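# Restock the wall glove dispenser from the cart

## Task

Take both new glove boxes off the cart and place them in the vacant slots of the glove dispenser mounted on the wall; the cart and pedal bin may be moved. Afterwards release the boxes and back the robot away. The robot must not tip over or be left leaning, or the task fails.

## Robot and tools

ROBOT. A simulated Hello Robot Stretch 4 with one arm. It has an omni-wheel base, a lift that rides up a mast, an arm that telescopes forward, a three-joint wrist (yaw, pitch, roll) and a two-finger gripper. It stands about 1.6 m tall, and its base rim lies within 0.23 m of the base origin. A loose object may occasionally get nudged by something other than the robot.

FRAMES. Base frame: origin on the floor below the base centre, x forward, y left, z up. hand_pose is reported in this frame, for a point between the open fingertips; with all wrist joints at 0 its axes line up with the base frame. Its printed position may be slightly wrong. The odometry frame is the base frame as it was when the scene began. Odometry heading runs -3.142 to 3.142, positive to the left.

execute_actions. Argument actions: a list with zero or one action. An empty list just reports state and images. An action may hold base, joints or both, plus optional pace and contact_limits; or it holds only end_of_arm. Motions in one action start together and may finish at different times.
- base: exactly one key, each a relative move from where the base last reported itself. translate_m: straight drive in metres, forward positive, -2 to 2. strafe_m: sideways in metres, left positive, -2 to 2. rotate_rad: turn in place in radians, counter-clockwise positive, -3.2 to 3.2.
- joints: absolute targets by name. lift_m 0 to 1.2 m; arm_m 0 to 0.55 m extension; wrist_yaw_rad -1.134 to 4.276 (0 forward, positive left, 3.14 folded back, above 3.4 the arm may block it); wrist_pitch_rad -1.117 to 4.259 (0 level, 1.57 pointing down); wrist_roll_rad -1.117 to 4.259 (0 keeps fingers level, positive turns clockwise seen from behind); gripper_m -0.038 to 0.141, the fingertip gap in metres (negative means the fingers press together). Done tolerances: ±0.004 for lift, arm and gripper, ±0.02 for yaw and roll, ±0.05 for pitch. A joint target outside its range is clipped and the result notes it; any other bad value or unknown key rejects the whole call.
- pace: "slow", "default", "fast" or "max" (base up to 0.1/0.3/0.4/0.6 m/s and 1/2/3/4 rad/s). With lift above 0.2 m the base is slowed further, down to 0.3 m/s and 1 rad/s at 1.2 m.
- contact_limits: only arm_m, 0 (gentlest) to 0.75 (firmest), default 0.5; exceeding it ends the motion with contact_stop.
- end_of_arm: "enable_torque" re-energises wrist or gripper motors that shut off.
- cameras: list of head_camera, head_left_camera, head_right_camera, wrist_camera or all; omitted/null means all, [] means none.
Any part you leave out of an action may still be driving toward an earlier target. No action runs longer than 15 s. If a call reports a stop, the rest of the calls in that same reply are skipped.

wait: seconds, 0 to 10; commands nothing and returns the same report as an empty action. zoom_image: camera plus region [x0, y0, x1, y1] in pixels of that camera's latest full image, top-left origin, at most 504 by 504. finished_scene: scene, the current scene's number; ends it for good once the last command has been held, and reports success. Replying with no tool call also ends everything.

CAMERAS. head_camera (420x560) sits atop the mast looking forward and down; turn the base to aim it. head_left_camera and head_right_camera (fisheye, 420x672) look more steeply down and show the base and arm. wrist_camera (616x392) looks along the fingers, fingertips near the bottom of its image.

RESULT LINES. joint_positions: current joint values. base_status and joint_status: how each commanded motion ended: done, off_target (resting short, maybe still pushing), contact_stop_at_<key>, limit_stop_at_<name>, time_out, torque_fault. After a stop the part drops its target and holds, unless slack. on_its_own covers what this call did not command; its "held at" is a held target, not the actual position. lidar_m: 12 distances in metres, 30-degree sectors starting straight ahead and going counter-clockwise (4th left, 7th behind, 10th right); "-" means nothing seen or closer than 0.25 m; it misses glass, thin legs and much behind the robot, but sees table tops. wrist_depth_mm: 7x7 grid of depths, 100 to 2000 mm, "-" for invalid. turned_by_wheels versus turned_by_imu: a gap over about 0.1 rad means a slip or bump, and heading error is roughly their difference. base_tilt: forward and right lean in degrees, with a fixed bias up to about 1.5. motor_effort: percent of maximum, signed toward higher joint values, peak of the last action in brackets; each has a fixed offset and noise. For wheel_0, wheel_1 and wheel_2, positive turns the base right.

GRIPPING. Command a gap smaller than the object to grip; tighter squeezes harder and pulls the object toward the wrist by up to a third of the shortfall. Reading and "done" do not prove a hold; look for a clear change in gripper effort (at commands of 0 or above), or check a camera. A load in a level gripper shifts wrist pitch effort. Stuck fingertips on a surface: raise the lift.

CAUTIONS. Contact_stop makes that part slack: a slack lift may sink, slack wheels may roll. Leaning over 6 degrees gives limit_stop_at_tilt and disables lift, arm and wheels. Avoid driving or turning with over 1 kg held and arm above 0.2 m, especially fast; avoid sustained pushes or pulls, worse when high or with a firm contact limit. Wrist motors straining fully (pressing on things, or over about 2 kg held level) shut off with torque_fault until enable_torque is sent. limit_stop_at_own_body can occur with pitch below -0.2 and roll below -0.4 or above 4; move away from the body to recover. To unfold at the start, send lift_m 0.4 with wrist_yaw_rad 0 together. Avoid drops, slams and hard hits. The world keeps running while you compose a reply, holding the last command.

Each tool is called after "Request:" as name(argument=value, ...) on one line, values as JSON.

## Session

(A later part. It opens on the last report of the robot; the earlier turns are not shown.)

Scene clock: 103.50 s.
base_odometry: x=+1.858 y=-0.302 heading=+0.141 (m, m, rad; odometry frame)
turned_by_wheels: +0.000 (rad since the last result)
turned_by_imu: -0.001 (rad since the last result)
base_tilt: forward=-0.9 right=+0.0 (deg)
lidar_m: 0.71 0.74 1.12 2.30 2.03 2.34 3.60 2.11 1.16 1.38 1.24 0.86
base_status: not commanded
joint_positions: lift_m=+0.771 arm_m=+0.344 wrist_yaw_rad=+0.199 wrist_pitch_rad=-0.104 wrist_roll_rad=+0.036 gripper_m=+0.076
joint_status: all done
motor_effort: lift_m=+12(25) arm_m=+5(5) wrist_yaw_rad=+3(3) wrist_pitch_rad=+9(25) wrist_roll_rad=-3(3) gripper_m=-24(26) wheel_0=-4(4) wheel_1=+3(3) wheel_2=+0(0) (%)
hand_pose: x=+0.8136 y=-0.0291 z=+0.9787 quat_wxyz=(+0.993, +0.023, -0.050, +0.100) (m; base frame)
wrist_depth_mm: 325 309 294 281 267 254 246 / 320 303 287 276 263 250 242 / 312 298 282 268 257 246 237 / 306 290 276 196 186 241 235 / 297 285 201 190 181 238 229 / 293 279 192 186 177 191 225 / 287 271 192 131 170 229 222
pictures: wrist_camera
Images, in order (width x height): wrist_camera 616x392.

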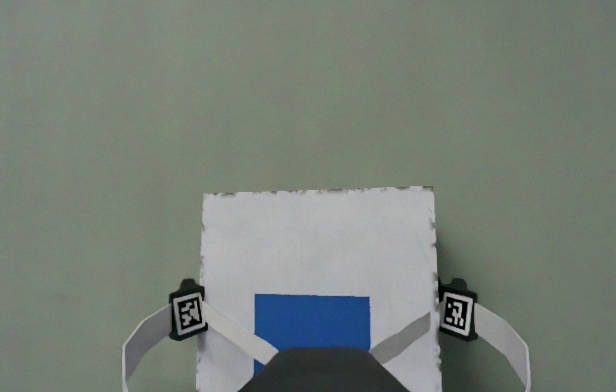

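Request:
execute_actions(actions=[{"joints":{"lift_m":0.82},"pace":"slow"}], cameras=[])

Request:
execute_actions(actions=[{"joints":{"wrist_pitch_rad":-0.03,"arm_m":0.338}}], cameras=[])

Request:
execute_actions(actions=[{"joints":{"lift_m":0.77},"pace":"slow"}], cameras=["wrist_camera"])

Scene clock: 108.37 s.
base_odometry: x=+1.858 y=-0.302 heading=+0.141 (m, m, rad; odometry frame)
turned_by_wheels: +0.000 (rad since the last result)
turned_by_imu: -0.002 (rad since the last result)
base_tilt: forward=-0.9 right=+0.0 (deg)
lidar_m: 0.72 0.72 1.12 2.31 2.03 2.33 3.61 2.11 1.15 1.38 1.24 0.86
base_status: not commanded
joint_positions: lift_m=+0.819 arm_m=+0.344 wrist_yaw_rad=+0.199 wrist_pitch_rad=-0.092 wrist_roll_rad=+0.035 gripper_m=+0.076
joint_status: all done
on_its_own: wrist_pitch_rad is at rest, and its effort (-25) is outside its rest range (-23 to +23)
motor_effort: lift_m=+24(23) arm_m=+5(5) wrist_yaw_rad=+1(4) wrist_pitch_rad=-25(26) wrist_roll_rad=-1(3) gripper_m=-28(25) wheel_0=-4(4) wheel_1=+3(3) wheel_2=+0(0) (%)
hand_pose: x=+0.8140 y=-0.0288 z=+1.0242 quat_wxyz=(+0.994, +0.022, -0.044, +0.100) (m; base frame)
wrist_depth_mm: 324 307 289 274 262 252 241 / 317 300 285 270 259 246 239 / 309 293 277 265 255 245 236 / 306 289 273 197 187 240 232 / 297 283 201 190 180 236 229 / 293 278 191 186 177 196 225 / 286 272 191 131 170 229 222
pictures: none
No camera images: the call's "cameras" was empty. Leave "cameras" out to get every camera's image.

Scene clock: 108.93 s.
base_odometry: x=+1.858 y=-0.302 heading=+0.141 (m, m, rad; odometry frame)
turned_by_wheels: +0.000 (rad since the last result)
turned_by_imu: +0.000 (rad since the last result)
base_tilt: forward=-0.9 right=+0.0 (deg)
lidar_m: 0.69 0.72 1.10 2.31 2.03 2.31 3.61 2.09 1.16 1.38 1.24 0.85
base_status: not commanded
joint_positions: lift_m=+0.820 arm_m=+0.339 wrist_yaw_rad=+0.200 wrist_pitch_rad=-0.022 wrist_roll_rad=+0.035 gripper_m=+0.076
joint_status: all done
motor_effort: lift_m=+24(25) arm_m=-4(4) wrist_yaw_rad=+0(1) wrist_pitch_rad=-22(34) wrist_roll_rad=-1(1) gripper_m=-28(25) wheel_0=-4(4) wheel_1=+3(3) wheel_2=+0(0) (%)
hand_pose: x=+0.8097 y=-0.0284 z=+1.0040 quat_wxyz=(+0.995, +0.019, -0.009, +0.100) (m; base frame)
wrist_depth_mm: 309 294 277 266 255 243 236 / 307 291 278 266 254 243 236 / 304 289 277 263 251 240 234 / 301 289 272 196 187 240 233 / 300 287 200 190 180 240 230 / 300 286 192 186 177 196 230 / 297 281 193 131 170 237 231
pictures: none
No camera images: the call's "cameras" was empty. Leave "cameras" out to get every camera's image.

Scene clock: 110.23 s.
base_odometry: x=+1.858 y=-0.302 heading=+0.141 (m, m, rad; odometry frame)
turned_by_wheels: +0.000 (rad since the last result)
turned_by_imu: -0.001 (rad since the last result)
base_tilt: forward=-0.9 right=+0.0 (deg)
lidar_m: 0.71 0.74 1.11 2.31 2.00 2.35 3.61 2.12 1.15 1.38 1.24 0.85
base_status: not commanded
joint_positions: lift_m=+0.771 arm_m=+0.339 wrist_yaw_rad=+0.195 wrist_pitch_rad=-0.050 wrist_roll_rad=+0.038 gripper_m=+0.076
joint_status: all done
on_its_own: wrist_pitch_rad is at rest, and its effort (+55) is outside its rest range (-23 to +23)
motor_effort: lift_m=+6(21) arm_m=-4(4) wrist_yaw_rad=+13(13) wrist_pitch_rad=+55(56) wrist_roll_rad=-8(9) gripper_m=-27(28) wheel_0=-4(4) wheel_1=+3(3) wheel_2=+0(0) (%)
hand_pose: x=+0.8093 y=-0.0298 z=+0.9636 quat_wxyz=(+0.995, +0.021, -0.023, +0.098) (m; base frame)
wrist_depth_mm: 319 303 290 276 263 253 245 / 314 298 286 272 259 250 242 / 309 296 281 271 257 247 240 / 306 290 276 196 187 244 236 / 301 287 202 191 181 243 235 / 297 285 192 186 176 191 231 / 291 276 191 132 169 235 228
pictures: wrist_camera
Images, in order (width x height): wrist_camera 616x392.

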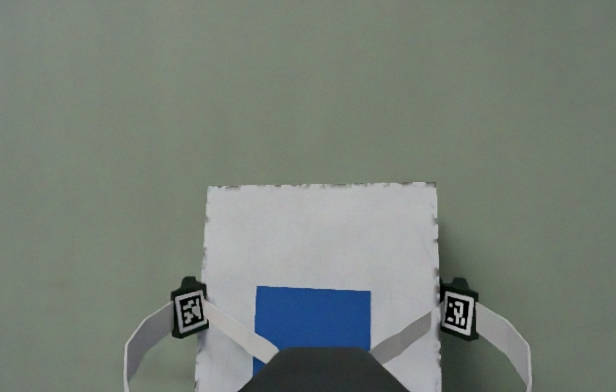

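Request:
execute_actions(actions=[{"joints":{"lift_m":0.82},"pace":"slow"}], cameras=[])

Request:
execute_actions(actions=[{"base":{"strafe_m":-0.017},"joints":{"wrist_pitch_rad":-0.06}}], cameras=[])

Request:
execute_actions(actions=[{"joints":{"lift_m":0.775},"pace":"slow"}], cameras=["wrist_camera","head_camera"])

Request:
zoom_image(camera="head_camera", region=[120,270,270,400])

Scene clock: 114.87 s.
base_odometry: x=+1.858 y=-0.302 heading=+0.141 (m, m, rad; odometry frame)
turned_by_wheels: +0.000 (rad since the last result)
turned_by_imu: -0.002 (rad since the last result)
base_tilt: forward=-0.9 right=+0.0 (deg)
lidar_m: 0.69 0.73 1.11 2.29 2.02 2.32 3.62 2.09 1.16 1.37 1.27 0.85
base_status: not commanded
joint_positions: lift_m=+0.819 arm_m=+0.339 wrist_yaw_rad=+0.200 wrist_pitch_rad=-0.022 wrist_roll_rad=+0.035 gripper_m=+0.076
joint_status: all done
on_its_own: wrist_pitch_rad is at rest, and its effort (-24) is outside its rest range (-23 to +23)
motor_effort: lift_m=+25(26) arm_m=-4(4) wrist_yaw_rad=+1(13) wrist_pitch_rad=-24(56) wrist_roll_rad=-1(8) gripper_m=-22(24) wheel_0=-4(4) wheel_1=+3(3) wheel_2=+0(0) (%)
hand_pose: x=+0.8097 y=-0.0285 z=+1.0041 quat_wxyz=(+0.995, +0.019, -0.009, +0.100) (m; base frame)
wrist_depth_mm: 307 294 281 266 255 244 236 / 306 290 277 263 254 242 236 / 304 291 277 265 252 243 234 / 303 287 271 198 187 240 232 / 301 287 202 191 180 238 231 / 298 286 193 186 177 197 231 / 298 282 193 131 170 237 230
pictures: none
No camera images: the call's "cameras" was empty. Leave "cameras" out to get every camera's image.

Scene clock: 115.63 s.
base_odometry: x=+1.860 y=-0.319 heading=+0.141 (m, m, rad; odometry frame)
turned_by_wheels: +0.000 (rad since the last result)
turned_by_imu: +0.000 (rad since the last result)
base_tilt: forward=-0.8 right=+0.0 (deg)
lidar_m: 0.70 0.72 1.12 2.33 2.03 2.37 3.59 2.10 1.14 1.35 1.24 0.87
base_status: done
joint_positions: lift_m=+0.820 arm_m=+0.339 wrist_yaw_rad=+0.200 wrist_pitch_rad=-0.052 wrist_roll_rad=+0.035 gripper_m=+0.076
joint_status: all done
on_its_own: wrist_pitch_rad is at rest, and its effort (-24) is outside its rest range (-23 to +23)
motor_effort: lift_m=+24(24) arm_m=-4(4) wrist_yaw_rad=+0(2) wrist_pitch_rad=-24(32) wrist_roll_rad=+0(1) gripper_m=-27(26) wheel_0=+4(5) wheel_1=-3(10) wheel_2=+0(2) (%)
hand_pose: x=+0.8094 y=-0.0285 z=+1.0127 quat_wxyz=(+0.994, +0.020, -0.024, +0.100) (m; base frame)
wrist_depth_mm: 317 300 287 273 263 249 242 / 314 297 285 271 259 247 238 / 307 294 281 268 256 246 237 / 307 291 277 198 187 243 236 / 303 290 201 190 181 242 233 / 301 286 193 186 177 196 230 / 300 281 193 132 171 236 229
pictures: none
No camera images: the call's "cameras" was empty. Leave "cameras" out to get every camera's image.

Scene clock: 116.87 s.
base_odometry: x=+1.860 y=-0.319 heading=+0.141 (m, m, rad; odometry frame)
turned_by_wheels: +0.000 (rad since the last result)
turned_by_imu: -0.001 (rad since the last result)
base_tilt: forward=-0.9 right=+0.0 (deg)
lidar_m: 0.71 0.72 1.12 2.31 2.04 2.34 3.63 2.12 1.11 1.36 1.25 0.86
base_status: not commanded
joint_positions: lift_m=+0.775 arm_m=+0.339 wrist_yaw_rad=+0.199 wrist_pitch_rad=-0.052 wrist_roll_rad=+0.035 gripper_m=+0.076
joint_status: all done
on_its_own: wrist_pitch_rad is at rest, and its effort (-24) is outside its rest range (-23 to +23)
motor_effort: lift_m=+16(24) arm_m=-4(4) wrist_yaw_rad=+2(3) wrist_pitch_rad=-24(25) wrist_roll_rad=+1(0) gripper_m=-26(27) wheel_0=+4(4) wheel_1=-3(3) wheel_2=+0(0) (%)
hand_pose: x=+0.8093 y=-0.0287 z=+0.9683 quat_wxyz=(+0.995, +0.020, -0.024, +0.100) (m; base frame)
wrist_depth_mm: 319 300 287 274 263 252 241 / 315 297 283 272 258 248 239 / 309 296 281 268 256 246 237 / 306 291 278 197 187 244 235 / 303 287 201 190 181 241 234 / 301 285 193 187 177 197 231 / 297 279 193 132 171 236 229
pictures: head_camera, wrist_camera
Images, in order (width x height): head_camera 420x560, wrist_camera 616x392.

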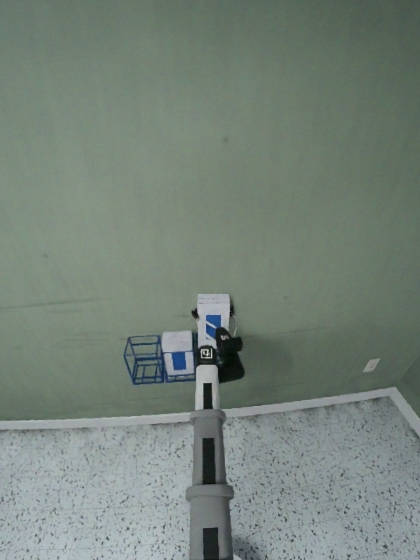

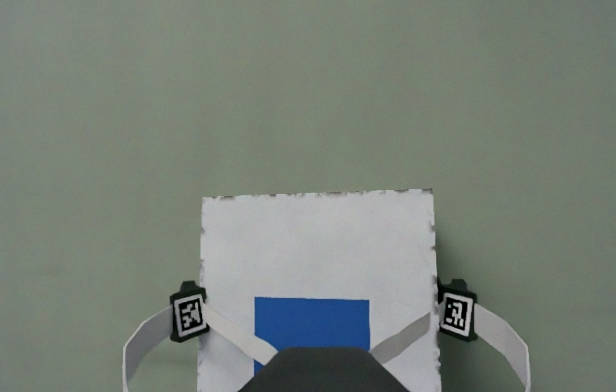

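Region (120, 270, 270, 400) of head_camera's 420x560 image, scaled by 3.360, with more detail than that image has; it fills the top 437 rows of this view, and the rest is white.

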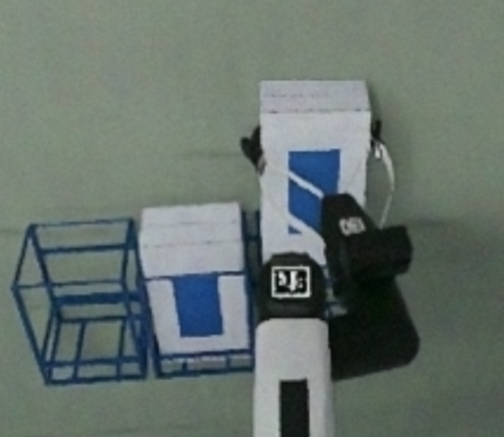

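Free so far.

Request:
execute_actions(actions=[{"joints":{"lift_m":0.73},"pace":"slow"}], cameras=[])

Request:
execute_actions(actions=[{"joints":{"lift_m":0.68},"pace":"slow"}], cameras=["wrist_camera","head_camera"])

Scene clock: 119.33 s.
base_odometry: x=+1.860 y=-0.319 heading=+0.141 (m, m, rad; odometry frame)
turned_by_wheels: +0.000 (rad since the last result)
turned_by_imu: -0.001 (rad since the last result)
base_tilt: forward=-0.8 right=+0.0 (deg)
lidar_m: 0.69 0.73 1.13 2.32 2.03 2.36 3.63 2.08 1.12 1.36 1.26 0.87
base_status: not commanded
joint_positions: lift_m=+0.730 arm_m=+0.339 wrist_yaw_rad=+0.199 wrist_pitch_rad=-0.052 wrist_roll_rad=+0.035 gripper_m=+0.076
joint_status: all done
on_its_own: wrist_pitch_rad is at rest, and its effort (-24) is outside its rest range (-23 to +23)
motor_effort: lift_m=+16(16) arm_m=-4(4) wrist_yaw_rad=+2(2) wrist_pitch_rad=-24(24) wrist_roll_rad=+0(1) gripper_m=-24(26) wheel_0=+4(4) wheel_1=-3(3) wheel_2=+0(0) (%)
hand_pose: x=+0.8093 y=-0.0287 z=+0.9233 quat_wxyz=(+0.995, +0.020, -0.024, +0.100) (m; base frame)
wrist_depth_mm: 319 301 286 272 260 250 241 / 315 298 283 272 258 248 239 / 310 296 282 268 257 245 237 / 307 291 278 197 187 244 236 / 303 289 202 190 180 242 234 / 300 286 193 186 177 197 231 / 298 279 193 132 171 236 230
pictures: none
No camera images: the call's "cameras" was empty. Leave "cameras" out to get every camera's image.

Scene clock: 120.63 s.
base_odometry: x=+1.860 y=-0.319 heading=+0.141 (m, m, rad; odometry frame)
turned_by_wheels: +0.000 (rad since the last result)
turned_by_imu: -0.001 (rad since the last result)
base_tilt: forward=-0.9 right=+0.0 (deg)
lidar_m: 0.69 0.74 1.13 2.32 2.04 2.37 3.58 2.12 1.14 1.35 1.29 0.87
base_status: not commanded
joint_positions: lift_m=+0.680 arm_m=+0.339 wrist_yaw_rad=+0.199 wrist_pitch_rad=-0.052 wrist_roll_rad=+0.035 gripper_m=+0.076
joint_status: all done
on_its_own: wrist_pitch_rad is at rest, and its effort (-25) is outside its rest range (-23 to +23)
motor_effort: lift_m=+16(21) arm_m=-4(4) wrist_yaw_rad=+2(3) wrist_pitch_rad=-25(26) wrist_roll_rad=+0(1) gripper_m=-21(27) wheel_0=+4(4) wheel_1=-3(3) wheel_2=+0(0) (%)
hand_pose: x=+0.8093 y=-0.0286 z=+0.8733 quat_wxyz=(+0.995, +0.020, -0.024, +0.100) (m; base frame)
wrist_depth_mm: 319 303 287 273 263 250 242 / 314 296 283 271 258 248 239 / 309 296 282 267 255 245 238 / 306 293 276 196 187 244 235 / 303 289 200 190 180 241 233 / 298 285 193 186 177 196 231 / 209 196 192 132 171 238 230
pictures: head_camera, wrist_camera
Images, in order (width x height): head_camera 420x560, wrist_camera 616x392.

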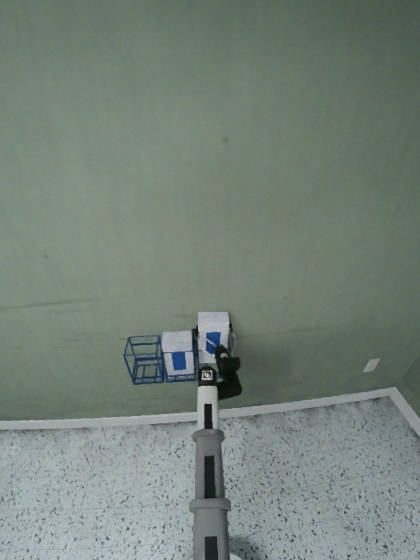

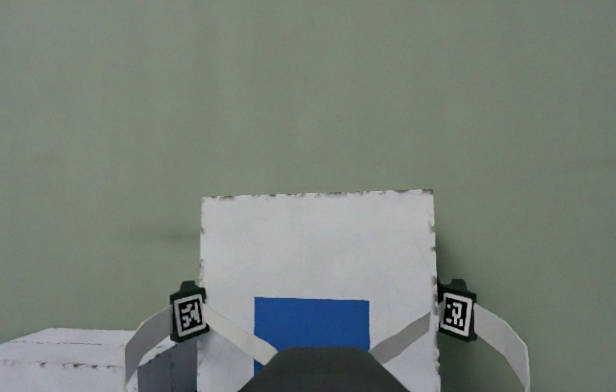

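Request:
execute_actions(actions=[{"joints":{"lift_m":0.66},"pace":"slow"}], cameras=["wrist_camera"])

Request:
execute_actions(actions=[{"joints":{"gripper_m":0.125},"pace":"slow"}], cameras=["wrist_camera"])

Scene clock: 123.37 s.
base_odometry: x=+1.860 y=-0.319 heading=+0.141 (m, m, rad; odometry frame)
turned_by_wheels: +0.000 (rad since the last result)
turned_by_imu: -0.001 (rad since the last result)
base_tilt: forward=-0.8 right=+0.0 (deg)
lidar_m: 0.71 0.71 1.11 2.33 2.03 2.37 3.60 2.09 1.11 1.33 1.23 0.85
base_status: not commanded
joint_positions: lift_m=+0.660 arm_m=+0.339 wrist_yaw_rad=+0.200 wrist_pitch_rad=-0.052 wrist_roll_rad=+0.035 gripper_m=+0.076
joint_status: all done
on_its_own: wrist_pitch_rad is at rest, and its effort (-25) is outside its rest range (-23 to +23)
motor_effort: lift_m=+16(18) arm_m=-4(4) wrist_yaw_rad=+1(1) wrist_pitch_rad=-25(26) wrist_roll_rad=+0(1) gripper_m=-26(23) wheel_0=+4(4) wheel_1=-3(3) wheel_2=+0(0) (%)
hand_pose: x=+0.8093 y=-0.0286 z=+0.8533 quat_wxyz=(+0.994, +0.020, -0.024, +0.100) (m; base frame)
wrist_depth_mm: 315 301 289 273 262 251 243 / 315 300 283 272 259 248 240 / 312 297 281 267 257 245 238 / 307 293 276 197 187 243 236 / 304 289 202 190 181 241 234 / 254 242 193 186 177 196 231 / 199 192 192 131 171 237 230
pictures: wrist_camera
Images, in order (width x height): wrist_camera 616x392.

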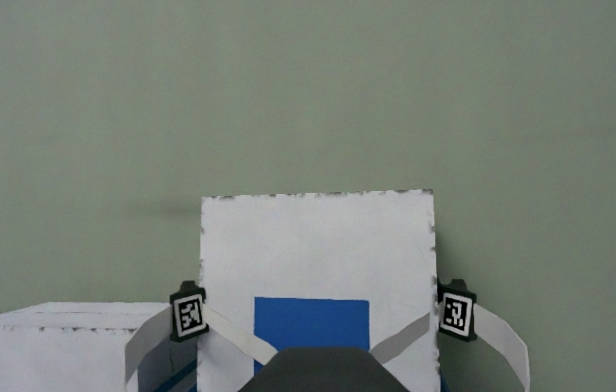

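Scene clock: 125.87 s.
base_odometry: x=+1.860 y=-0.319 heading=+0.141 (m, m, rad; odometry frame)
turned_by_wheels: +0.000 (rad since the last result)
turned_by_imu: -0.001 (rad since the last result)
base_tilt: forward=-0.9 right=+0.0 (deg)
lidar_m: 0.69 0.73 1.10 2.32 2.05 2.37 3.61 2.06 1.12 1.36 1.26 0.88
base_status: not commanded
joint_positions: lift_m=+0.660 arm_m=+0.339 wrist_yaw_rad=+0.198 wrist_pitch_rad=-0.057 wrist_roll_rad=+0.035 gripper_m=+0.125
joint_status: all done
motor_effort: lift_m=+17(16) arm_m=-4(4) wrist_yaw_rad=+7(6) wrist_pitch_rad=-8(23) wrist_roll_rad=+0(2) gripper_m=-1(27) wheel_0=+3(4) wheel_1=-3(3) wheel_2=+0(0) (%)
hand_pose: x=+0.8091 y=-0.0291 z=+0.8548 quat_wxyz=(+0.995, +0.020, -0.027, +0.099) (m; base frame)
wrist_depth_mm: 320 303 290 276 263 252 244 / 314 300 285 273 259 249 240 / 312 296 281 268 257 246 238 / 306 293 278 266 254 244 236 / 304 287 273 260 250 241 235 / 296 282 200 193 185 211 232 / 198 191 197 140 181 237 229
pictures: wrist_camera
Images, in order (width x height): wrist_camera 616x392.

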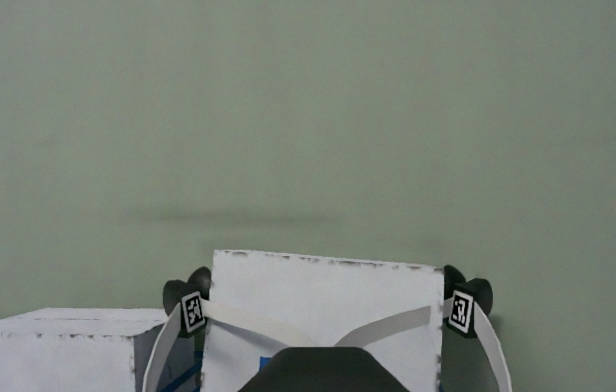

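Request:
execute_actions(actions=[{"joints":{"lift_m":0.72,"gripper_m":0.141},"pace":"slow"}], cameras=[])

Request:
execute_actions(actions=[{"joints":{"arm_m":0.15}}], cameras=[])

Request:
execute_actions(actions=[{"joints":{"lift_m":0.6}}], cameras=["wrist_camera","head_camera"])

Scene clock: 129.20 s.
base_odometry: x=+1.860 y=-0.319 heading=+0.141 (m, m, rad; odometry frame)
turned_by_wheels: +0.000 (rad since the last result)
turned_by_imu: -0.001 (rad since the last result)
base_tilt: forward=-0.8 right=+0.0 (deg)
lidar_m: 0.71 0.75 1.11 2.31 2.04 2.37 3.63 2.08 1.13 1.35 1.25 0.86
base_status: not commanded
joint_positions: lift_m=+0.720 arm_m=+0.339 wrist_yaw_rad=+0.199 wrist_pitch_rad=-0.058 wrist_roll_rad=+0.035 gripper_m=+0.141
joint_status: all done
motor_effort: lift_m=+23(19) arm_m=-3(4) wrist_yaw_rad=+1(7) wrist_pitch_rad=-8(9) wrist_roll_rad=-1(2) gripper_m=+0(3) wheel_0=+3(3) wheel_1=-3(3) wheel_2=+0(0) (%)
hand_pose: x=+0.8092 y=-0.0286 z=+0.9145 quat_wxyz=(+0.994, +0.020, -0.027, +0.100) (m; base frame)
wrist_depth_mm: 319 304 291 276 263 251 243 / 317 300 286 272 260 250 240 / 312 298 282 268 257 248 239 / 309 291 277 265 255 245 236 / 303 289 274 262 253 240 233 / 300 286 220 258 246 208 231 / 297 283 271 141 224 236 229
pictures: none
No camera images: the call's "cameras" was empty. Leave "cameras" out to get every camera's image.

Scene clock: 130.87 s.
base_odometry: x=+1.860 y=-0.319 heading=+0.141 (m, m, rad; odometry frame)
turned_by_wheels: +0.000 (rad since the last result)
turned_by_imu: -0.001 (rad since the last result)
base_tilt: forward=-0.9 right=+0.0 (deg)
lidar_m: 0.71 0.73 1.11 2.31 2.05 2.36 3.63 2.09 1.12 1.36 1.24 0.86
base_status: not commanded
joint_positions: lift_m=+0.720 arm_m=+0.151 wrist_yaw_rad=+0.200 wrist_pitch_rad=-0.058 wrist_roll_rad=+0.035 gripper_m=+0.141
joint_status: all done
motor_effort: lift_m=+22(22) arm_m=-4(6) wrist_yaw_rad=+0(1) wrist_pitch_rad=-8(7) wrist_roll_rad=+1(0) gripper_m=+0(2) wheel_0=+3(3) wheel_1=-3(3) wheel_2=+0(0) (%)
hand_pose: x=+0.6214 y=-0.0285 z=+0.9145 quat_wxyz=(+0.994, +0.020, -0.027, +0.100) (m; base frame)
wrist_depth_mm: 544 530 500 469 452 436 418 / 549 521 500 469 449 430 413 / 539 512 484 469 445 427 410 / 530 508 484 459 442 421 410 / 517 500 477 452 436 415 402 / 517 492 220 379 368 208 397 / 508 484 375 141 357 413 392
pictures: none
No camera images: the call's "cameras" was empty. Leave "cameras" out to get every camera's image.

Scene clock: 132.40 s.
base_odometry: x=+1.860 y=-0.319 heading=+0.141 (m, m, rad; odometry frame)
turned_by_wheels: +0.000 (rad since the last result)
turned_by_imu: -0.001 (rad since the last result)
base_tilt: forward=-0.9 right=+0.0 (deg)
lidar_m: 0.69 0.73 1.13 2.32 2.03 2.35 3.59 2.09 1.12 1.37 1.25 0.87
base_status: not commanded
joint_positions: lift_m=+0.600 arm_m=+0.151 wrist_yaw_rad=+0.200 wrist_pitch_rad=-0.058 wrist_roll_rad=+0.035 gripper_m=+0.141
joint_status: all done
motor_effort: lift_m=+14(24) arm_m=-5(4) wrist_yaw_rad=-1(1) wrist_pitch_rad=-8(8) wrist_roll_rad=+1(1) gripper_m=-1(1) wheel_0=+3(3) wheel_1=-3(3) wheel_2=+0(0) (%)
hand_pose: x=+0.6214 y=-0.0285 z=+0.7952 quat_wxyz=(+0.994, +0.020, -0.027, +0.100) (m; base frame)
wrist_depth_mm: 554 521 500 480 452 433 415 / 544 517 492 473 452 433 415 / 544 512 488 466 442 421 410 / 525 508 480 455 427 424 404 / 521 500 384 377 366 415 399 / 512 492 219 370 362 209 399 / 512 484 377 141 351 407 394
pictures: head_camera, wrist_camera
Images, in order (width x height): head_camera 420x560, wrist_camera 616x392.

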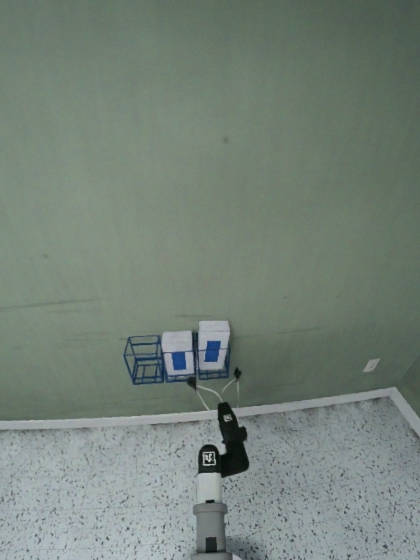

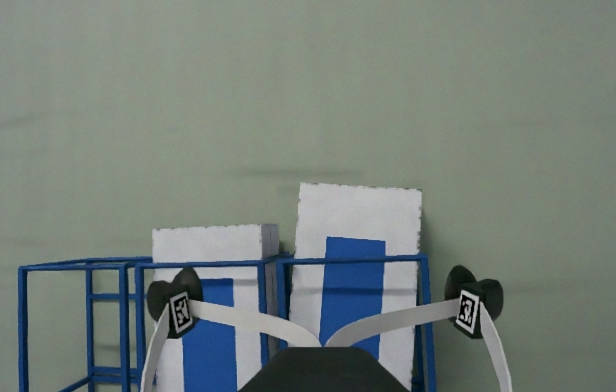

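Request:
execute_actions(actions=[{"joints":{"lift_m":0.685,"wrist_roll_rad":0.08}}], cameras=[])

Request:
execute_actions(actions=[{"joints":{"arm_m":0.335},"pace":"slow"}], cameras=["wrist_camera"])

Scene clock: 136.30 s.
base_odometry: x=+1.860 y=-0.319 heading=+0.141 (m, m, rad; odometry frame)
turned_by_wheels: +0.000 (rad since the last result)
turned_by_imu: -0.002 (rad since the last result)
base_tilt: forward=-0.8 right=+0.0 (deg)
lidar_m: 0.70 0.71 1.12 2.33 2.06 2.36 3.61 2.11 1.11 1.36 1.24 0.87
base_status: not commanded
joint_positions: lift_m=+0.685 arm_m=+0.151 wrist_yaw_rad=+0.200 wrist_pitch_rad=-0.058 wrist_roll_rad=+0.080 gripper_m=+0.141
joint_status: all done
motor_effort: lift_m=+22(21) arm_m=-5(5) wrist_yaw_rad=-1(0) wrist_pitch_rad=-6(9) wrist_roll_rad=+1(1) gripper_m=+2(1) wheel_0=+3(3) wheel_1=-3(3) wheel_2=+0(0) (%)
hand_pose: x=+0.6214 y=-0.0285 z=+0.8796 quat_wxyz=(+0.994, +0.042, -0.025, +0.101) (m; base frame)
wrist_depth_mm: 549 517 496 477 452 433 415 / 544 517 496 466 445 430 407 / 544 512 484 466 442 424 410 / 530 504 484 459 439 421 404 / 525 500 477 455 430 413 402 / 521 492 220 373 362 209 397 / 508 477 373 141 351 407 394
pictures: none
No camera images: the call's "cameras" was empty. Leave "cameras" out to get every camera's image.

Scene clock: 139.43 s.
base_odometry: x=+1.860 y=-0.319 heading=+0.141 (m, m, rad; odometry frame)
turned_by_wheels: +0.000 (rad since the last result)
turned_by_imu: -0.001 (rad since the last result)
base_tilt: forward=-0.9 right=+0.0 (deg)
lidar_m: 0.71 0.73 1.13 2.32 2.04 2.34 3.59 2.11 1.12 1.37 1.28 0.88
base_status: not commanded
joint_positions: lift_m=+0.685 arm_m=+0.334 wrist_yaw_rad=+0.200 wrist_pitch_rad=-0.058 wrist_roll_rad=+0.080 gripper_m=+0.141
joint_status: all done
motor_effort: lift_m=+22(22) arm_m=+5(6) wrist_yaw_rad=+0(0) wrist_pitch_rad=-9(6) wrist_roll_rad=+2(1) gripper_m=-3(1) wheel_0=+3(3) wheel_1=-3(3) wheel_2=+0(0) (%)
hand_pose: x=+0.8047 y=-0.0285 z=+0.8796 quat_wxyz=(+0.994, +0.042, -0.025, +0.101) (m; base frame)
wrist_depth_mm: 324 309 294 279 265 255 245 / 320 307 289 276 266 253 244 / 315 301 286 273 260 250 241 / 314 298 283 271 258 248 239 / 309 294 281 268 255 244 237 / 307 291 202 197 200 204 235 / 271 233 200 141 185 238 234
pictures: wrist_camera
Images, in order (width x height): wrist_camera 616x392.

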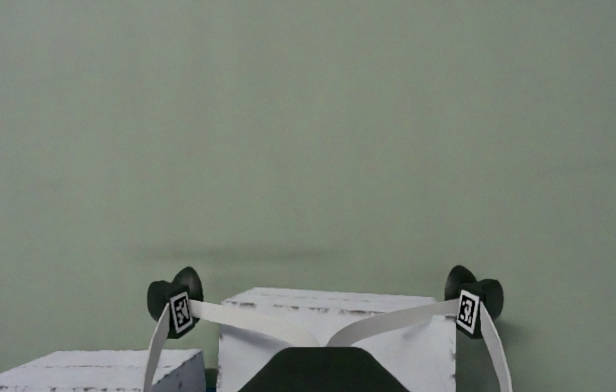

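Request:
execute_actions(actions=[{"joints":{"gripper_m":0.122}}], cameras=[])

Request:
execute_actions(actions=[{"joints":{"lift_m":0.66},"pace":"slow"}], cameras=["wrist_camera"])

Request:
execute_actions(actions=[{"joints":{"gripper_m":0.07}}], cameras=["wrist_camera"])

Scene clock: 142.87 s.
base_odometry: x=+1.860 y=-0.319 heading=+0.141 (m, m, rad; odometry frame)
turned_by_wheels: +0.000 (rad since the last result)
turned_by_imu: -0.001 (rad since the last result)
base_tilt: forward=-0.8 right=+0.0 (deg)
lidar_m: 0.70 0.73 1.10 2.33 2.03 2.36 3.62 2.09 1.13 1.35 1.24 0.86
base_status: not commanded
joint_positions: lift_m=+0.685 arm_m=+0.334 wrist_yaw_rad=+0.199 wrist_pitch_rad=-0.058 wrist_roll_rad=+0.080 gripper_m=+0.122
joint_status: all done
motor_effort: lift_m=+22(23) arm_m=+5(5) wrist_yaw_rad=+3(3) wrist_pitch_rad=-8(8) wrist_roll_rad=+1(1) gripper_m=+3(0) wheel_0=+3(3) wheel_1=-3(3) wheel_2=+0(0) (%)
hand_pose: x=+0.8047 y=-0.0288 z=+0.8796 quat_wxyz=(+0.994, +0.042, -0.025, +0.100) (m; base frame)
wrist_depth_mm: 322 309 294 279 266 255 246 / 322 304 290 277 265 253 244 / 315 298 286 272 260 249 243 / 314 298 285 271 258 249 239 / 309 294 281 266 256 246 237 / 306 291 200 198 201 208 236 / 272 220 199 140 183 236 233
pictures: none
No camera images: the call's "cameras" was empty. Leave "cameras" out to get every camera's image.

Scene clock: 143.87 s.
base_odometry: x=+1.860 y=-0.319 heading=+0.141 (m, m, rad; odometry frame)
turned_by_wheels: +0.000 (rad since the last result)
turned_by_imu: +0.000 (rad since the last result)
base_tilt: forward=-0.8 right=+0.0 (deg)
lidar_m: 0.70 0.73 1.11 2.32 2.06 2.36 3.61 2.09 1.12 1.36 1.26 0.84
base_status: not commanded
joint_positions: lift_m=+0.660 arm_m=+0.334 wrist_yaw_rad=+0.198 wrist_pitch_rad=-0.059 wrist_roll_rad=+0.080 gripper_m=+0.122
joint_status: all done
motor_effort: lift_m=+14(19) arm_m=+5(5) wrist_yaw_rad=+6(6) wrist_pitch_rad=-2(8) wrist_roll_rad=+2(1) gripper_m=-4(3) wheel_0=+3(3) wheel_1=-3(3) wheel_2=+0(0) (%)
hand_pose: x=+0.8046 y=-0.0291 z=+0.8557 quat_wxyz=(+0.994, +0.043, -0.026, +0.100) (m; base frame)
wrist_depth_mm: 325 309 296 281 267 255 246 / 320 306 289 278 265 255 245 / 317 303 287 274 263 251 242 / 312 297 282 271 258 248 240 / 309 293 281 265 254 244 237 / 304 287 202 196 189 211 236 / 206 196 203 140 185 240 234
pictures: wrist_camera
Images, in order (width x height): wrist_camera 616x392.

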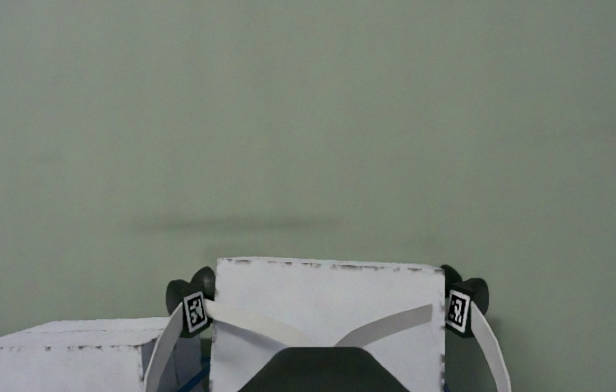

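Scene clock: 145.30 s.
base_odometry: x=+1.860 y=-0.319 heading=+0.141 (m, m, rad; odometry frame)
turned_by_wheels: +0.000 (rad since the last result)
turned_by_imu: -0.001 (rad since the last result)
base_tilt: forward=-0.9 right=+0.0 (deg)
lidar_m: 0.71 0.71 1.11 2.32 2.06 2.35 3.58 2.14 1.13 1.36 1.26 0.85
base_status: not commanded
joint_positions: lift_m=+0.660 arm_m=+0.334 wrist_yaw_rad=+0.196 wrist_pitch_rad=-0.059 wrist_roll_rad=+0.079 gripper_m=+0.071
joint_status: all done
motor_effort: lift_m=+14(14) arm_m=+5(5) wrist_yaw_rad=+12(11) wrist_pitch_rad=-3(2) wrist_roll_rad=+2(1) gripper_m=-31(29) wheel_0=+3(3) wheel_1=-3(3) wheel_2=+0(0) (%)
hand_pose: x=+0.8046 y=-0.0297 z=+0.8557 quat_wxyz=(+0.994, +0.042, -0.026, +0.099) (m; base frame)
wrist_depth_mm: 325 306 294 281 267 256 248 / 322 307 290 276 266 253 246 / 315 301 285 273 263 251 243 / 310 296 285 270 260 249 241 / 307 293 277 266 255 247 238 / 304 287 193 189 181 191 236 / 205 198 195 132 176 242 232
pictures: wrist_camera
Images, in order (width x height): wrist_camera 616x392.

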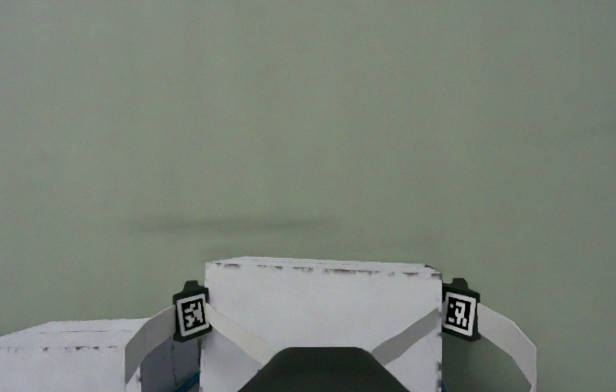

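Lift, roll negative, lower.

Request:
execute_actions(actions=[{"joints":{"lift_m":0.70},"pace":"slow"}], cameras=[])

Request:
execute_actions(actions=[{"joints":{"wrist_roll_rad":-0.03}}], cameras=["wrist_camera"])

Request:
execute_actions(actions=[{"joints":{"lift_m":0.64},"pace":"slow"}], cameras=["wrist_camera"])

Scene clock: 149.20 s.
base_odometry: x=+1.860 y=-0.319 heading=+0.141 (m, m, rad; odometry frame)
turned_by_wheels: +0.000 (rad since the last result)
turned_by_imu: -0.002 (rad since the last result)
base_tilt: forward=-0.9 right=+0.0 (deg)
lidar_m: 0.71 0.74 1.11 2.32 2.03 2.37 3.61 2.08 1.12 1.37 1.25 0.86
base_status: not commanded
joint_positions: lift_m=+0.699 arm_m=+0.334 wrist_yaw_rad=+0.197 wrist_pitch_rad=-0.051 wrist_roll_rad=+0.079 gripper_m=+0.071
joint_status: all done
on_its_own: wrist_pitch_rad is at rest, and its effort (-28) is outside its rest range (-23 to +23)
motor_effort: lift_m=+25(28) arm_m=+4(5) wrist_yaw_rad=+9(12) wrist_pitch_rad=-28(28) wrist_roll_rad=+3(5) gripper_m=-30(26) wheel_0=+2(3) wheel_1=-3(3) wheel_2=+0(0) (%)
hand_pose: x=+0.8048 y=-0.0294 z=+0.8922 quat_wxyz=(+0.994, +0.042, -0.021, +0.099) (m; base frame)
wrist_depth_mm: 319 303 290 277 265 254 245 / 319 300 287 273 263 250 243 / 312 298 286 271 259 249 242 / 310 297 282 270 257 248 240 / 307 294 277 265 255 247 238 / 304 290 194 189 182 191 236 / 300 243 193 132 175 241 234
pictures: none
No camera images: the call's "cameras" was empty. Leave "cameras" out to get every camera's image.

Scene clock: 149.77 s.
base_odometry: x=+1.860 y=-0.319 heading=+0.141 (m, m, rad; odometry frame)
turned_by_wheels: +0.000 (rad since the last result)
turned_by_imu: +0.000 (rad since the last result)
base_tilt: forward=-0.9 right=+0.0 (deg)
lidar_m: 0.71 0.73 1.10 2.32 2.03 2.37 3.61 2.10 1.12 1.36 1.26 0.84
base_status: not commanded
joint_positions: lift_m=+0.699 arm_m=+0.334 wrist_yaw_rad=+0.200 wrist_pitch_rad=-0.052 wrist_roll_rad=-0.030 gripper_m=+0.071
joint_status: all done
on_its_own: wrist_pitch_rad is at rest, and its effort (-25) is outside its rest range (-23 to +23)
motor_effort: lift_m=+24(25) arm_m=+5(4) wrist_yaw_rad=+0(9) wrist_pitch_rad=-25(28) wrist_roll_rad=-1(5) gripper_m=-30(27) wheel_0=+2(2) wheel_1=-3(3) wheel_2=+0(0) (%)
hand_pose: x=+0.8048 y=-0.0285 z=+0.8926 quat_wxyz=(+0.995, -0.012, -0.027, +0.099) (m; base frame)
wrist_depth_mm: 327 307 294 281 266 256 248 / 319 304 290 277 265 254 246 / 317 303 286 273 263 252 243 / 310 297 282 270 259 248 240 / 307 293 279 265 255 246 238 / 304 290 195 190 182 190 235 / 230 210 193 130 176 240 233
pictures: wrist_camera
Images, in order (width x height): wrist_camera 616x392.

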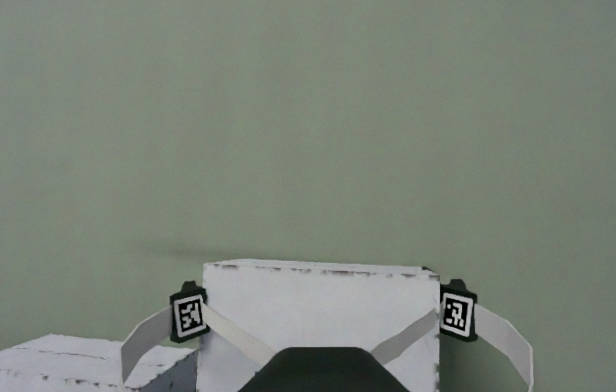

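Scene clock: 151.13 s.
base_odometry: x=+1.860 y=-0.319 heading=+0.141 (m, m, rad; odometry frame)
turned_by_wheels: +0.000 (rad since the last result)
turned_by_imu: -0.001 (rad since the last result)
base_tilt: forward=-0.9 right=+0.0 (deg)
lidar_m: 0.68 0.74 1.13 2.31 2.04 2.36 3.61 2.07 1.12 1.36 1.25 0.87
base_status: not commanded
joint_positions: lift_m=+0.640 arm_m=+0.334 wrist_yaw_rad=+0.200 wrist_pitch_rad=-0.052 wrist_roll_rad=-0.030 gripper_m=+0.071
joint_status: all done
on_its_own: wrist_pitch_rad is at rest, and its effort (-25) is outside its rest range (-23 to +23)
motor_effort: lift_m=+16(23) arm_m=+4(5) wrist_yaw_rad=+0(0) wrist_pitch_rad=-25(25) wrist_roll_rad=-2(1) gripper_m=-26(28) wheel_0=+2(2) wheel_1=-3(3) wheel_2=+0(0) (%)
hand_pose: x=+0.8048 y=-0.0285 z=+0.8333 quat_wxyz=(+0.995, -0.012, -0.027, +0.099) (m; base frame)
wrist_depth_mm: 325 309 293 281 267 257 248 / 320 304 290 276 264 253 245 / 317 301 289 274 262 250 243 / 312 297 283 272 258 248 241 / 306 291 278 264 255 247 238 / 206 198 193 189 182 196 236 / 202 176 190 130 175 239 233
pictures: wrist_camera
Images, in order (width x height): wrist_camera 616x392.

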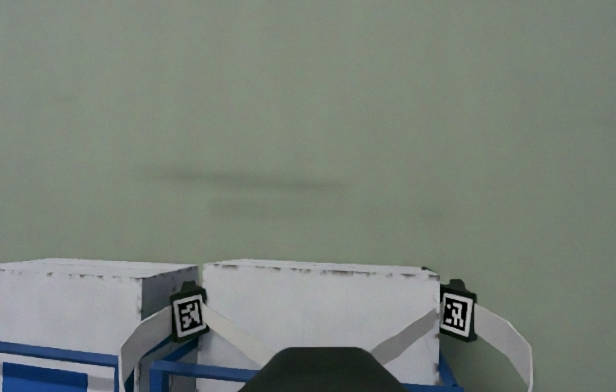

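Level with neighbour and free. Release.

Request:
execute_actions(actions=[{"joints":{"gripper_m":0.122},"pace":"slow"}], cameras=[])

Request:
execute_actions(actions=[{"joints":{"lift_m":0.72},"pace":"slow"}], cameras=[])

Request:
execute_actions(actions=[{"joints":{"arm_m":0.0,"gripper_m":0.141,"wrist_yaw_rad":0,"wrist_roll_rad":0,"wrist_pitch_rad":0},"base":{"translate_m":-0.7}}], cameras=["head_camera"])

Request:
execute_actions(actions=[{"joints":{"lift_m":0.67},"base":{"rotate_rad":-1.61}}])

Scene clock: 156.70 s.
base_odometry: x=+1.860 y=-0.319 heading=+0.141 (m, m, rad; odometry frame)
turned_by_wheels: +0.000 (rad since the last result)
turned_by_imu: -0.002 (rad since the last result)
base_tilt: forward=-0.9 right=+0.0 (deg)
lidar_m: 0.70 0.74 1.12 2.31 2.04 2.36 3.60 2.07 1.12 1.35 1.26 0.87
base_status: not commanded
joint_positions: lift_m=+0.640 arm_m=+0.334 wrist_yaw_rad=+0.200 wrist_pitch_rad=-0.056 wrist_roll_rad=-0.030 gripper_m=+0.122
joint_status: all done
motor_effort: lift_m=+16(17) arm_m=+5(5) wrist_yaw_rad=+1(1) wrist_pitch_rad=-14(25) wrist_roll_rad=+0(1) gripper_m=+1(30) wheel_0=+2(2) wheel_1=-3(3) wheel_2=+0(0) (%)
hand_pose: x=+0.8048 y=-0.0285 z=+0.8344 quat_wxyz=(+0.995, -0.012, -0.029, +0.099) (m; base frame)
wrist_depth_mm: 327 310 294 281 268 258 248 / 320 307 291 277 266 253 246 / 317 301 287 276 264 251 243 / 314 297 285 272 258 249 242 / 309 294 281 267 256 246 238 / 204 198 202 196 189 214 235 / 200 178 198 140 183 239 233
pictures: none
No camera images: the call's "cameras" was empty. Leave "cameras" out to get every camera's image.

Scene clock: 158.23 s.
base_odometry: x=+1.860 y=-0.319 heading=+0.141 (m, m, rad; odometry frame)
turned_by_wheels: +0.000 (rad since the last result)
turned_by_imu: -0.001 (rad since the last result)
base_tilt: forward=-0.9 right=+0.0 (deg)
lidar_m: 0.70 0.73 1.09 2.33 2.04 2.37 3.61 2.07 1.12 1.36 1.25 0.82
base_status: not commanded
joint_positions: lift_m=+0.720 arm_m=+0.334 wrist_yaw_rad=+0.200 wrist_pitch_rad=-0.058 wrist_roll_rad=-0.030 gripper_m=+0.122
joint_status: all done
motor_effort: lift_m=+23(23) arm_m=+4(5) wrist_yaw_rad=+0(0) wrist_pitch_rad=-7(14) wrist_roll_rad=+0(1) gripper_m=-3(7) wheel_0=+2(2) wheel_1=-3(3) wheel_2=+0(0) (%)
hand_pose: x=+0.8047 y=-0.0285 z=+0.9145 quat_wxyz=(+0.995, -0.012, -0.030, +0.099) (m; base frame)
wrist_depth_mm: 327 309 297 281 271 258 250 / 325 309 290 278 266 255 247 / 319 300 289 274 262 252 244 / 312 298 283 271 260 249 242 / 307 294 279 267 257 246 239 / 306 290 202 263 252 238 236 / 297 285 271 135 249 240 232
pictures: none
No camera images: the call's "cameras" was empty. Leave "cameras" out to get every camera's image.

Scene clock: 162.03 s.
base_odometry: x=+1.167 y=-0.417 heading=+0.141 (m, m, rad; odometry frame)
turned_by_wheels: +0.000 (rad since the last result)
turned_by_imu: +0.000 (rad since the last result)
base_tilt: forward=-0.9 right=+0.0 (deg)
lidar_m: 1.39 1.53 2.05 1.75 1.73 2.28 2.78 2.16 1.05 0.96 1.40 1.60
base_status: done
joint_positions: lift_m=+0.720 arm_m=+0.002 wrist_yaw_rad=+0.000 wrist_pitch_rad=+0.002 wrist_roll_rad=+0.000 gripper_m=+0.141
joint_status: all done
motor_effort: lift_m=+22(23) arm_m=-4(5) wrist_yaw_rad=+1(4) wrist_pitch_rad=-6(8) wrist_roll_rad=+2(3) gripper_m=+0(4) wheel_0=-2(9) wheel_1=-3(7) wheel_2=+2(12) (%)
hand_pose: x=+0.4609 y=-0.0874 z=+0.8973 quat_wxyz=(+1.000, +0.000, +0.001, +0.000) (m; base frame)
wrist_depth_mm: 1336 1336 1336 1336 1366 1336 1366 / 1308 1336 1336 1308 1366 1336 1366 / 1336 1308 1336 1336 1336 1336 1336 / 1336 1308 1336 1366 1366 1366 1366 / 1308 1336 1336 1308 1308 1366 1336 / 1336 1308 218 1229 1336 209 1336 / 1281 1281 1308 141 1336 1336 1336
pictures: head_camera
Images, in order (width x height): head_camera 420x560.

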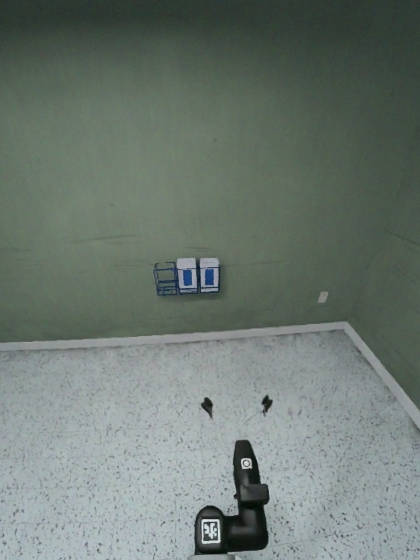

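Scene clock: 164.10 s.
base_odometry: x=+1.167 y=-0.417 heading=-1.469 (m, m, rad; odometry frame)
turned_by_wheels: -1.610 (rad since the last result)
turned_by_imu: -1.589 (rad since the last result)
base_tilt: forward=-0.9 right=-0.1 (deg)
lidar_m: 0.96 1.43 1.61 1.40 1.43 2.02 2.16 1.73 2.24 2.75 2.21 1.04
base_status: done
joint_positions: lift_m=+0.670 arm_m=+0.002 wrist_yaw_rad=+0.000 wrist_pitch_rad=+0.002 wrist_roll_rad=+0.000 gripper_m=+0.141
joint_status: all done
motor_effort: lift_m=+15(19) arm_m=-4(5) wrist_yaw_rad=+0(0) wrist_pitch_rad=-8(8) wrist_roll_rad=+1(0) gripper_m=-1(2) wheel_0=+2(10) wheel_1=+3(10) wheel_2=+1(10) (%)
hand_pose: x=+0.4610 y=-0.0874 z=+0.8479 quat_wxyz=(+1.000, +0.000, +0.001, +0.000) (m; base frame)
wrist_depth_mm: 1160 1229 1205 1229 1205 1229 1308 / 1205 1205 1229 1205 1255 1229 1281 / 1182 1205 1205 1229 1229 1255 1281 / 1138 1160 1205 1229 1229 1229 1281 / 1182 1205 931 1118 1205 1255 1255 / 1160 1182 218 798 788 211 1229 / 1182 1182 1205 141 1229 1205 1255
pictures: head_camera, head_left_camera, head_right_camera, wrist_camera
Images, in order (width x height): head_camera 420x560, head_left_camera 420x672, head_right_camera 420x672, wrist_camera 616x392.

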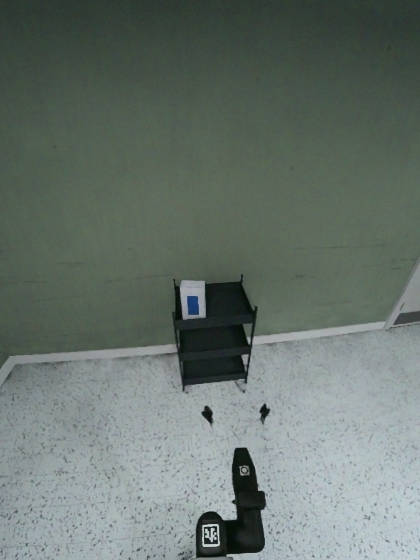

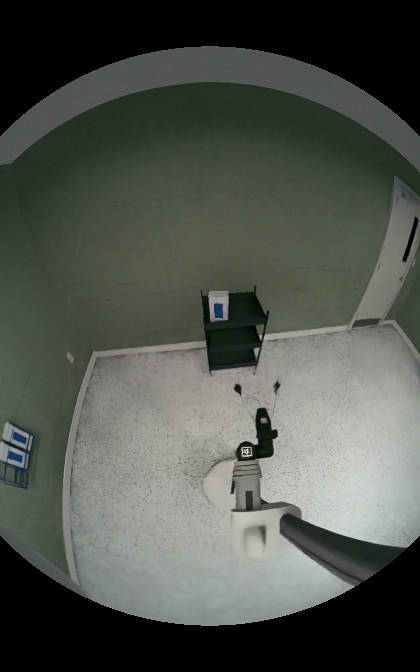

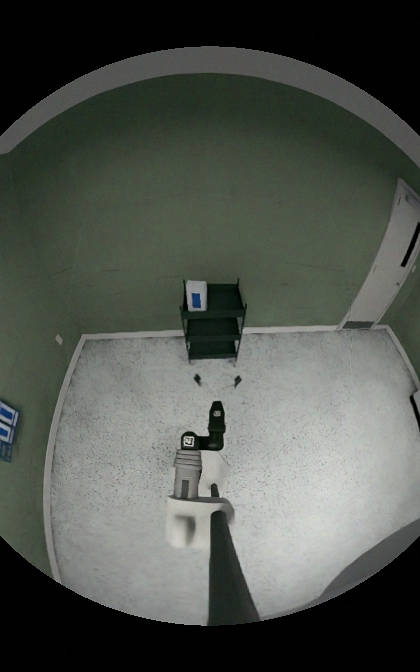

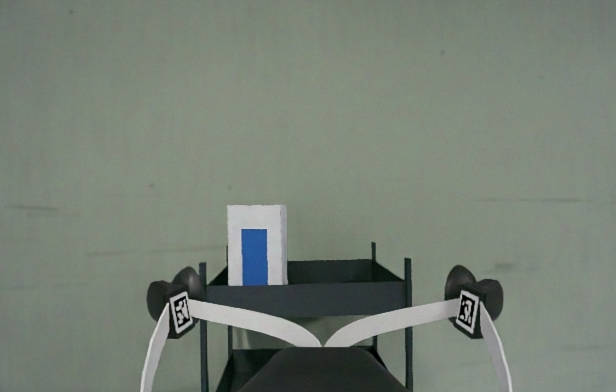

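Request:
execute_actions(actions=[{"base":{"strafe_m":0.15},"joints":{"arm_m":0.35}}], cameras=["wrist_camera"])

Scene clock: 168.33 s.
base_odometry: x=+1.316 y=-0.401 heading=-1.469 (m, m, rad; odometry frame)
turned_by_wheels: +0.000 (rad since the last result)
turned_by_imu: -0.002 (rad since the last result)
base_tilt: forward=-0.9 right=-0.1 (deg)
lidar_m: 0.98 1.42 1.46 1.25 1.30 1.80 2.33 1.80 2.28 2.91 2.21 1.02
base_status: done
joint_positions: lift_m=+0.670 arm_m=+0.349 wrist_yaw_rad=+0.000 wrist_pitch_rad=+0.002 wrist_roll_rad=+0.000 gripper_m=+0.141
joint_status: all done
motor_effort: lift_m=+15(14) arm_m=+5(5) wrist_yaw_rad=+0(1) wrist_pitch_rad=-8(6) wrist_roll_rad=+1(1) gripper_m=+0(0) wheel_0=-3(14) wheel_1=+2(13) wheel_2=+0(2) (%)
hand_pose: x=+0.8086 y=-0.0874 z=+0.8480 quat_wxyz=(+1.000, +0.000, +0.001, +0.000) (m; base frame)
wrist_depth_mm: 831 854 854 866 878 891 904 / 831 842 854 854 878 878 891 / 831 831 842 854 866 891 891 / 831 809 842 866 866 878 878 / 809 820 842 477 866 878 891 / 820 809 219 469 676 209 878 / 831 820 831 141 424 430 436
pictures: wrist_camera
Images, in order (width x height): wrist_camera 616x392.

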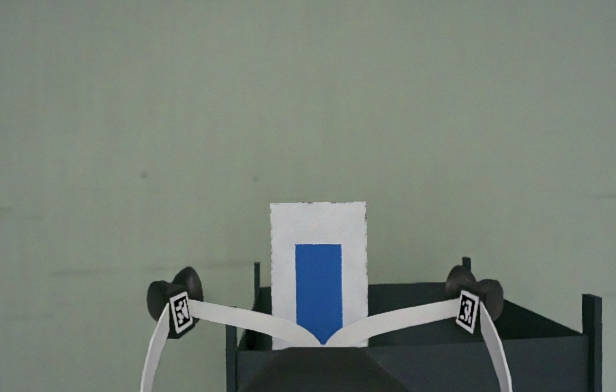

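Request:
execute_actions(actions=[{"base":{"translate_m":0.09},"joints":{"arm_m":0.5}}], cameras=["wrist_camera"])

Scene clock: 171.73 s.
base_odometry: x=+1.326 y=-0.491 heading=-1.469 (m, m, rad; odometry frame)
turned_by_wheels: +0.000 (rad since the last result)
turned_by_imu: -0.001 (rad since the last result)
base_tilt: forward=-0.8 right=+0.0 (deg)
lidar_m: 0.87 1.34 1.47 1.26 1.30 1.83 2.43 1.88 2.39 2.92 2.06 0.95
base_status: done
joint_positions: lift_m=+0.670 arm_m=+0.499 wrist_yaw_rad=+0.000 wrist_pitch_rad=+0.002 wrist_roll_rad=+0.000 gripper_m=+0.141
joint_status: all done
motor_effort: lift_m=+14(15) arm_m=+4(5) wrist_yaw_rad=-1(0) wrist_pitch_rad=-5(6) wrist_roll_rad=+1(1) gripper_m=-2(1) wheel_0=+4(7) wheel_1=+3(9) wheel_2=-2(11) (%)
hand_pose: x=+0.9586 y=-0.0874 z=+0.8479 quat_wxyz=(+1.000, +0.000, +0.001, +0.000) (m; base frame)
wrist_depth_mm: 591 603 609 615 621 627 640 / 597 603 603 615 621 627 640 / 585 597 603 615 615 627 634 / 591 597 603 603 609 621 627 / 580 591 244 235 229 609 621 / 591 591 219 231 228 210 634 / 580 591 413 141 228 525 462
pictures: wrist_camera
Images, in order (width x height): wrist_camera 616x392.

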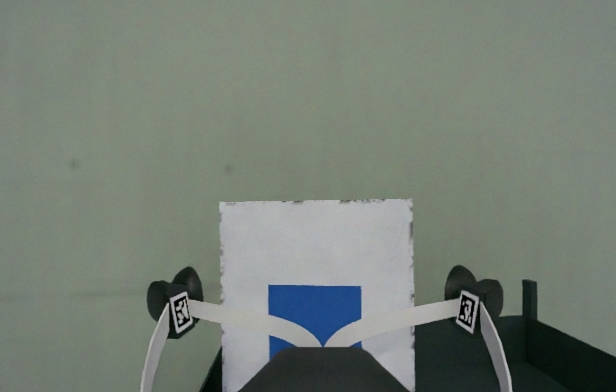

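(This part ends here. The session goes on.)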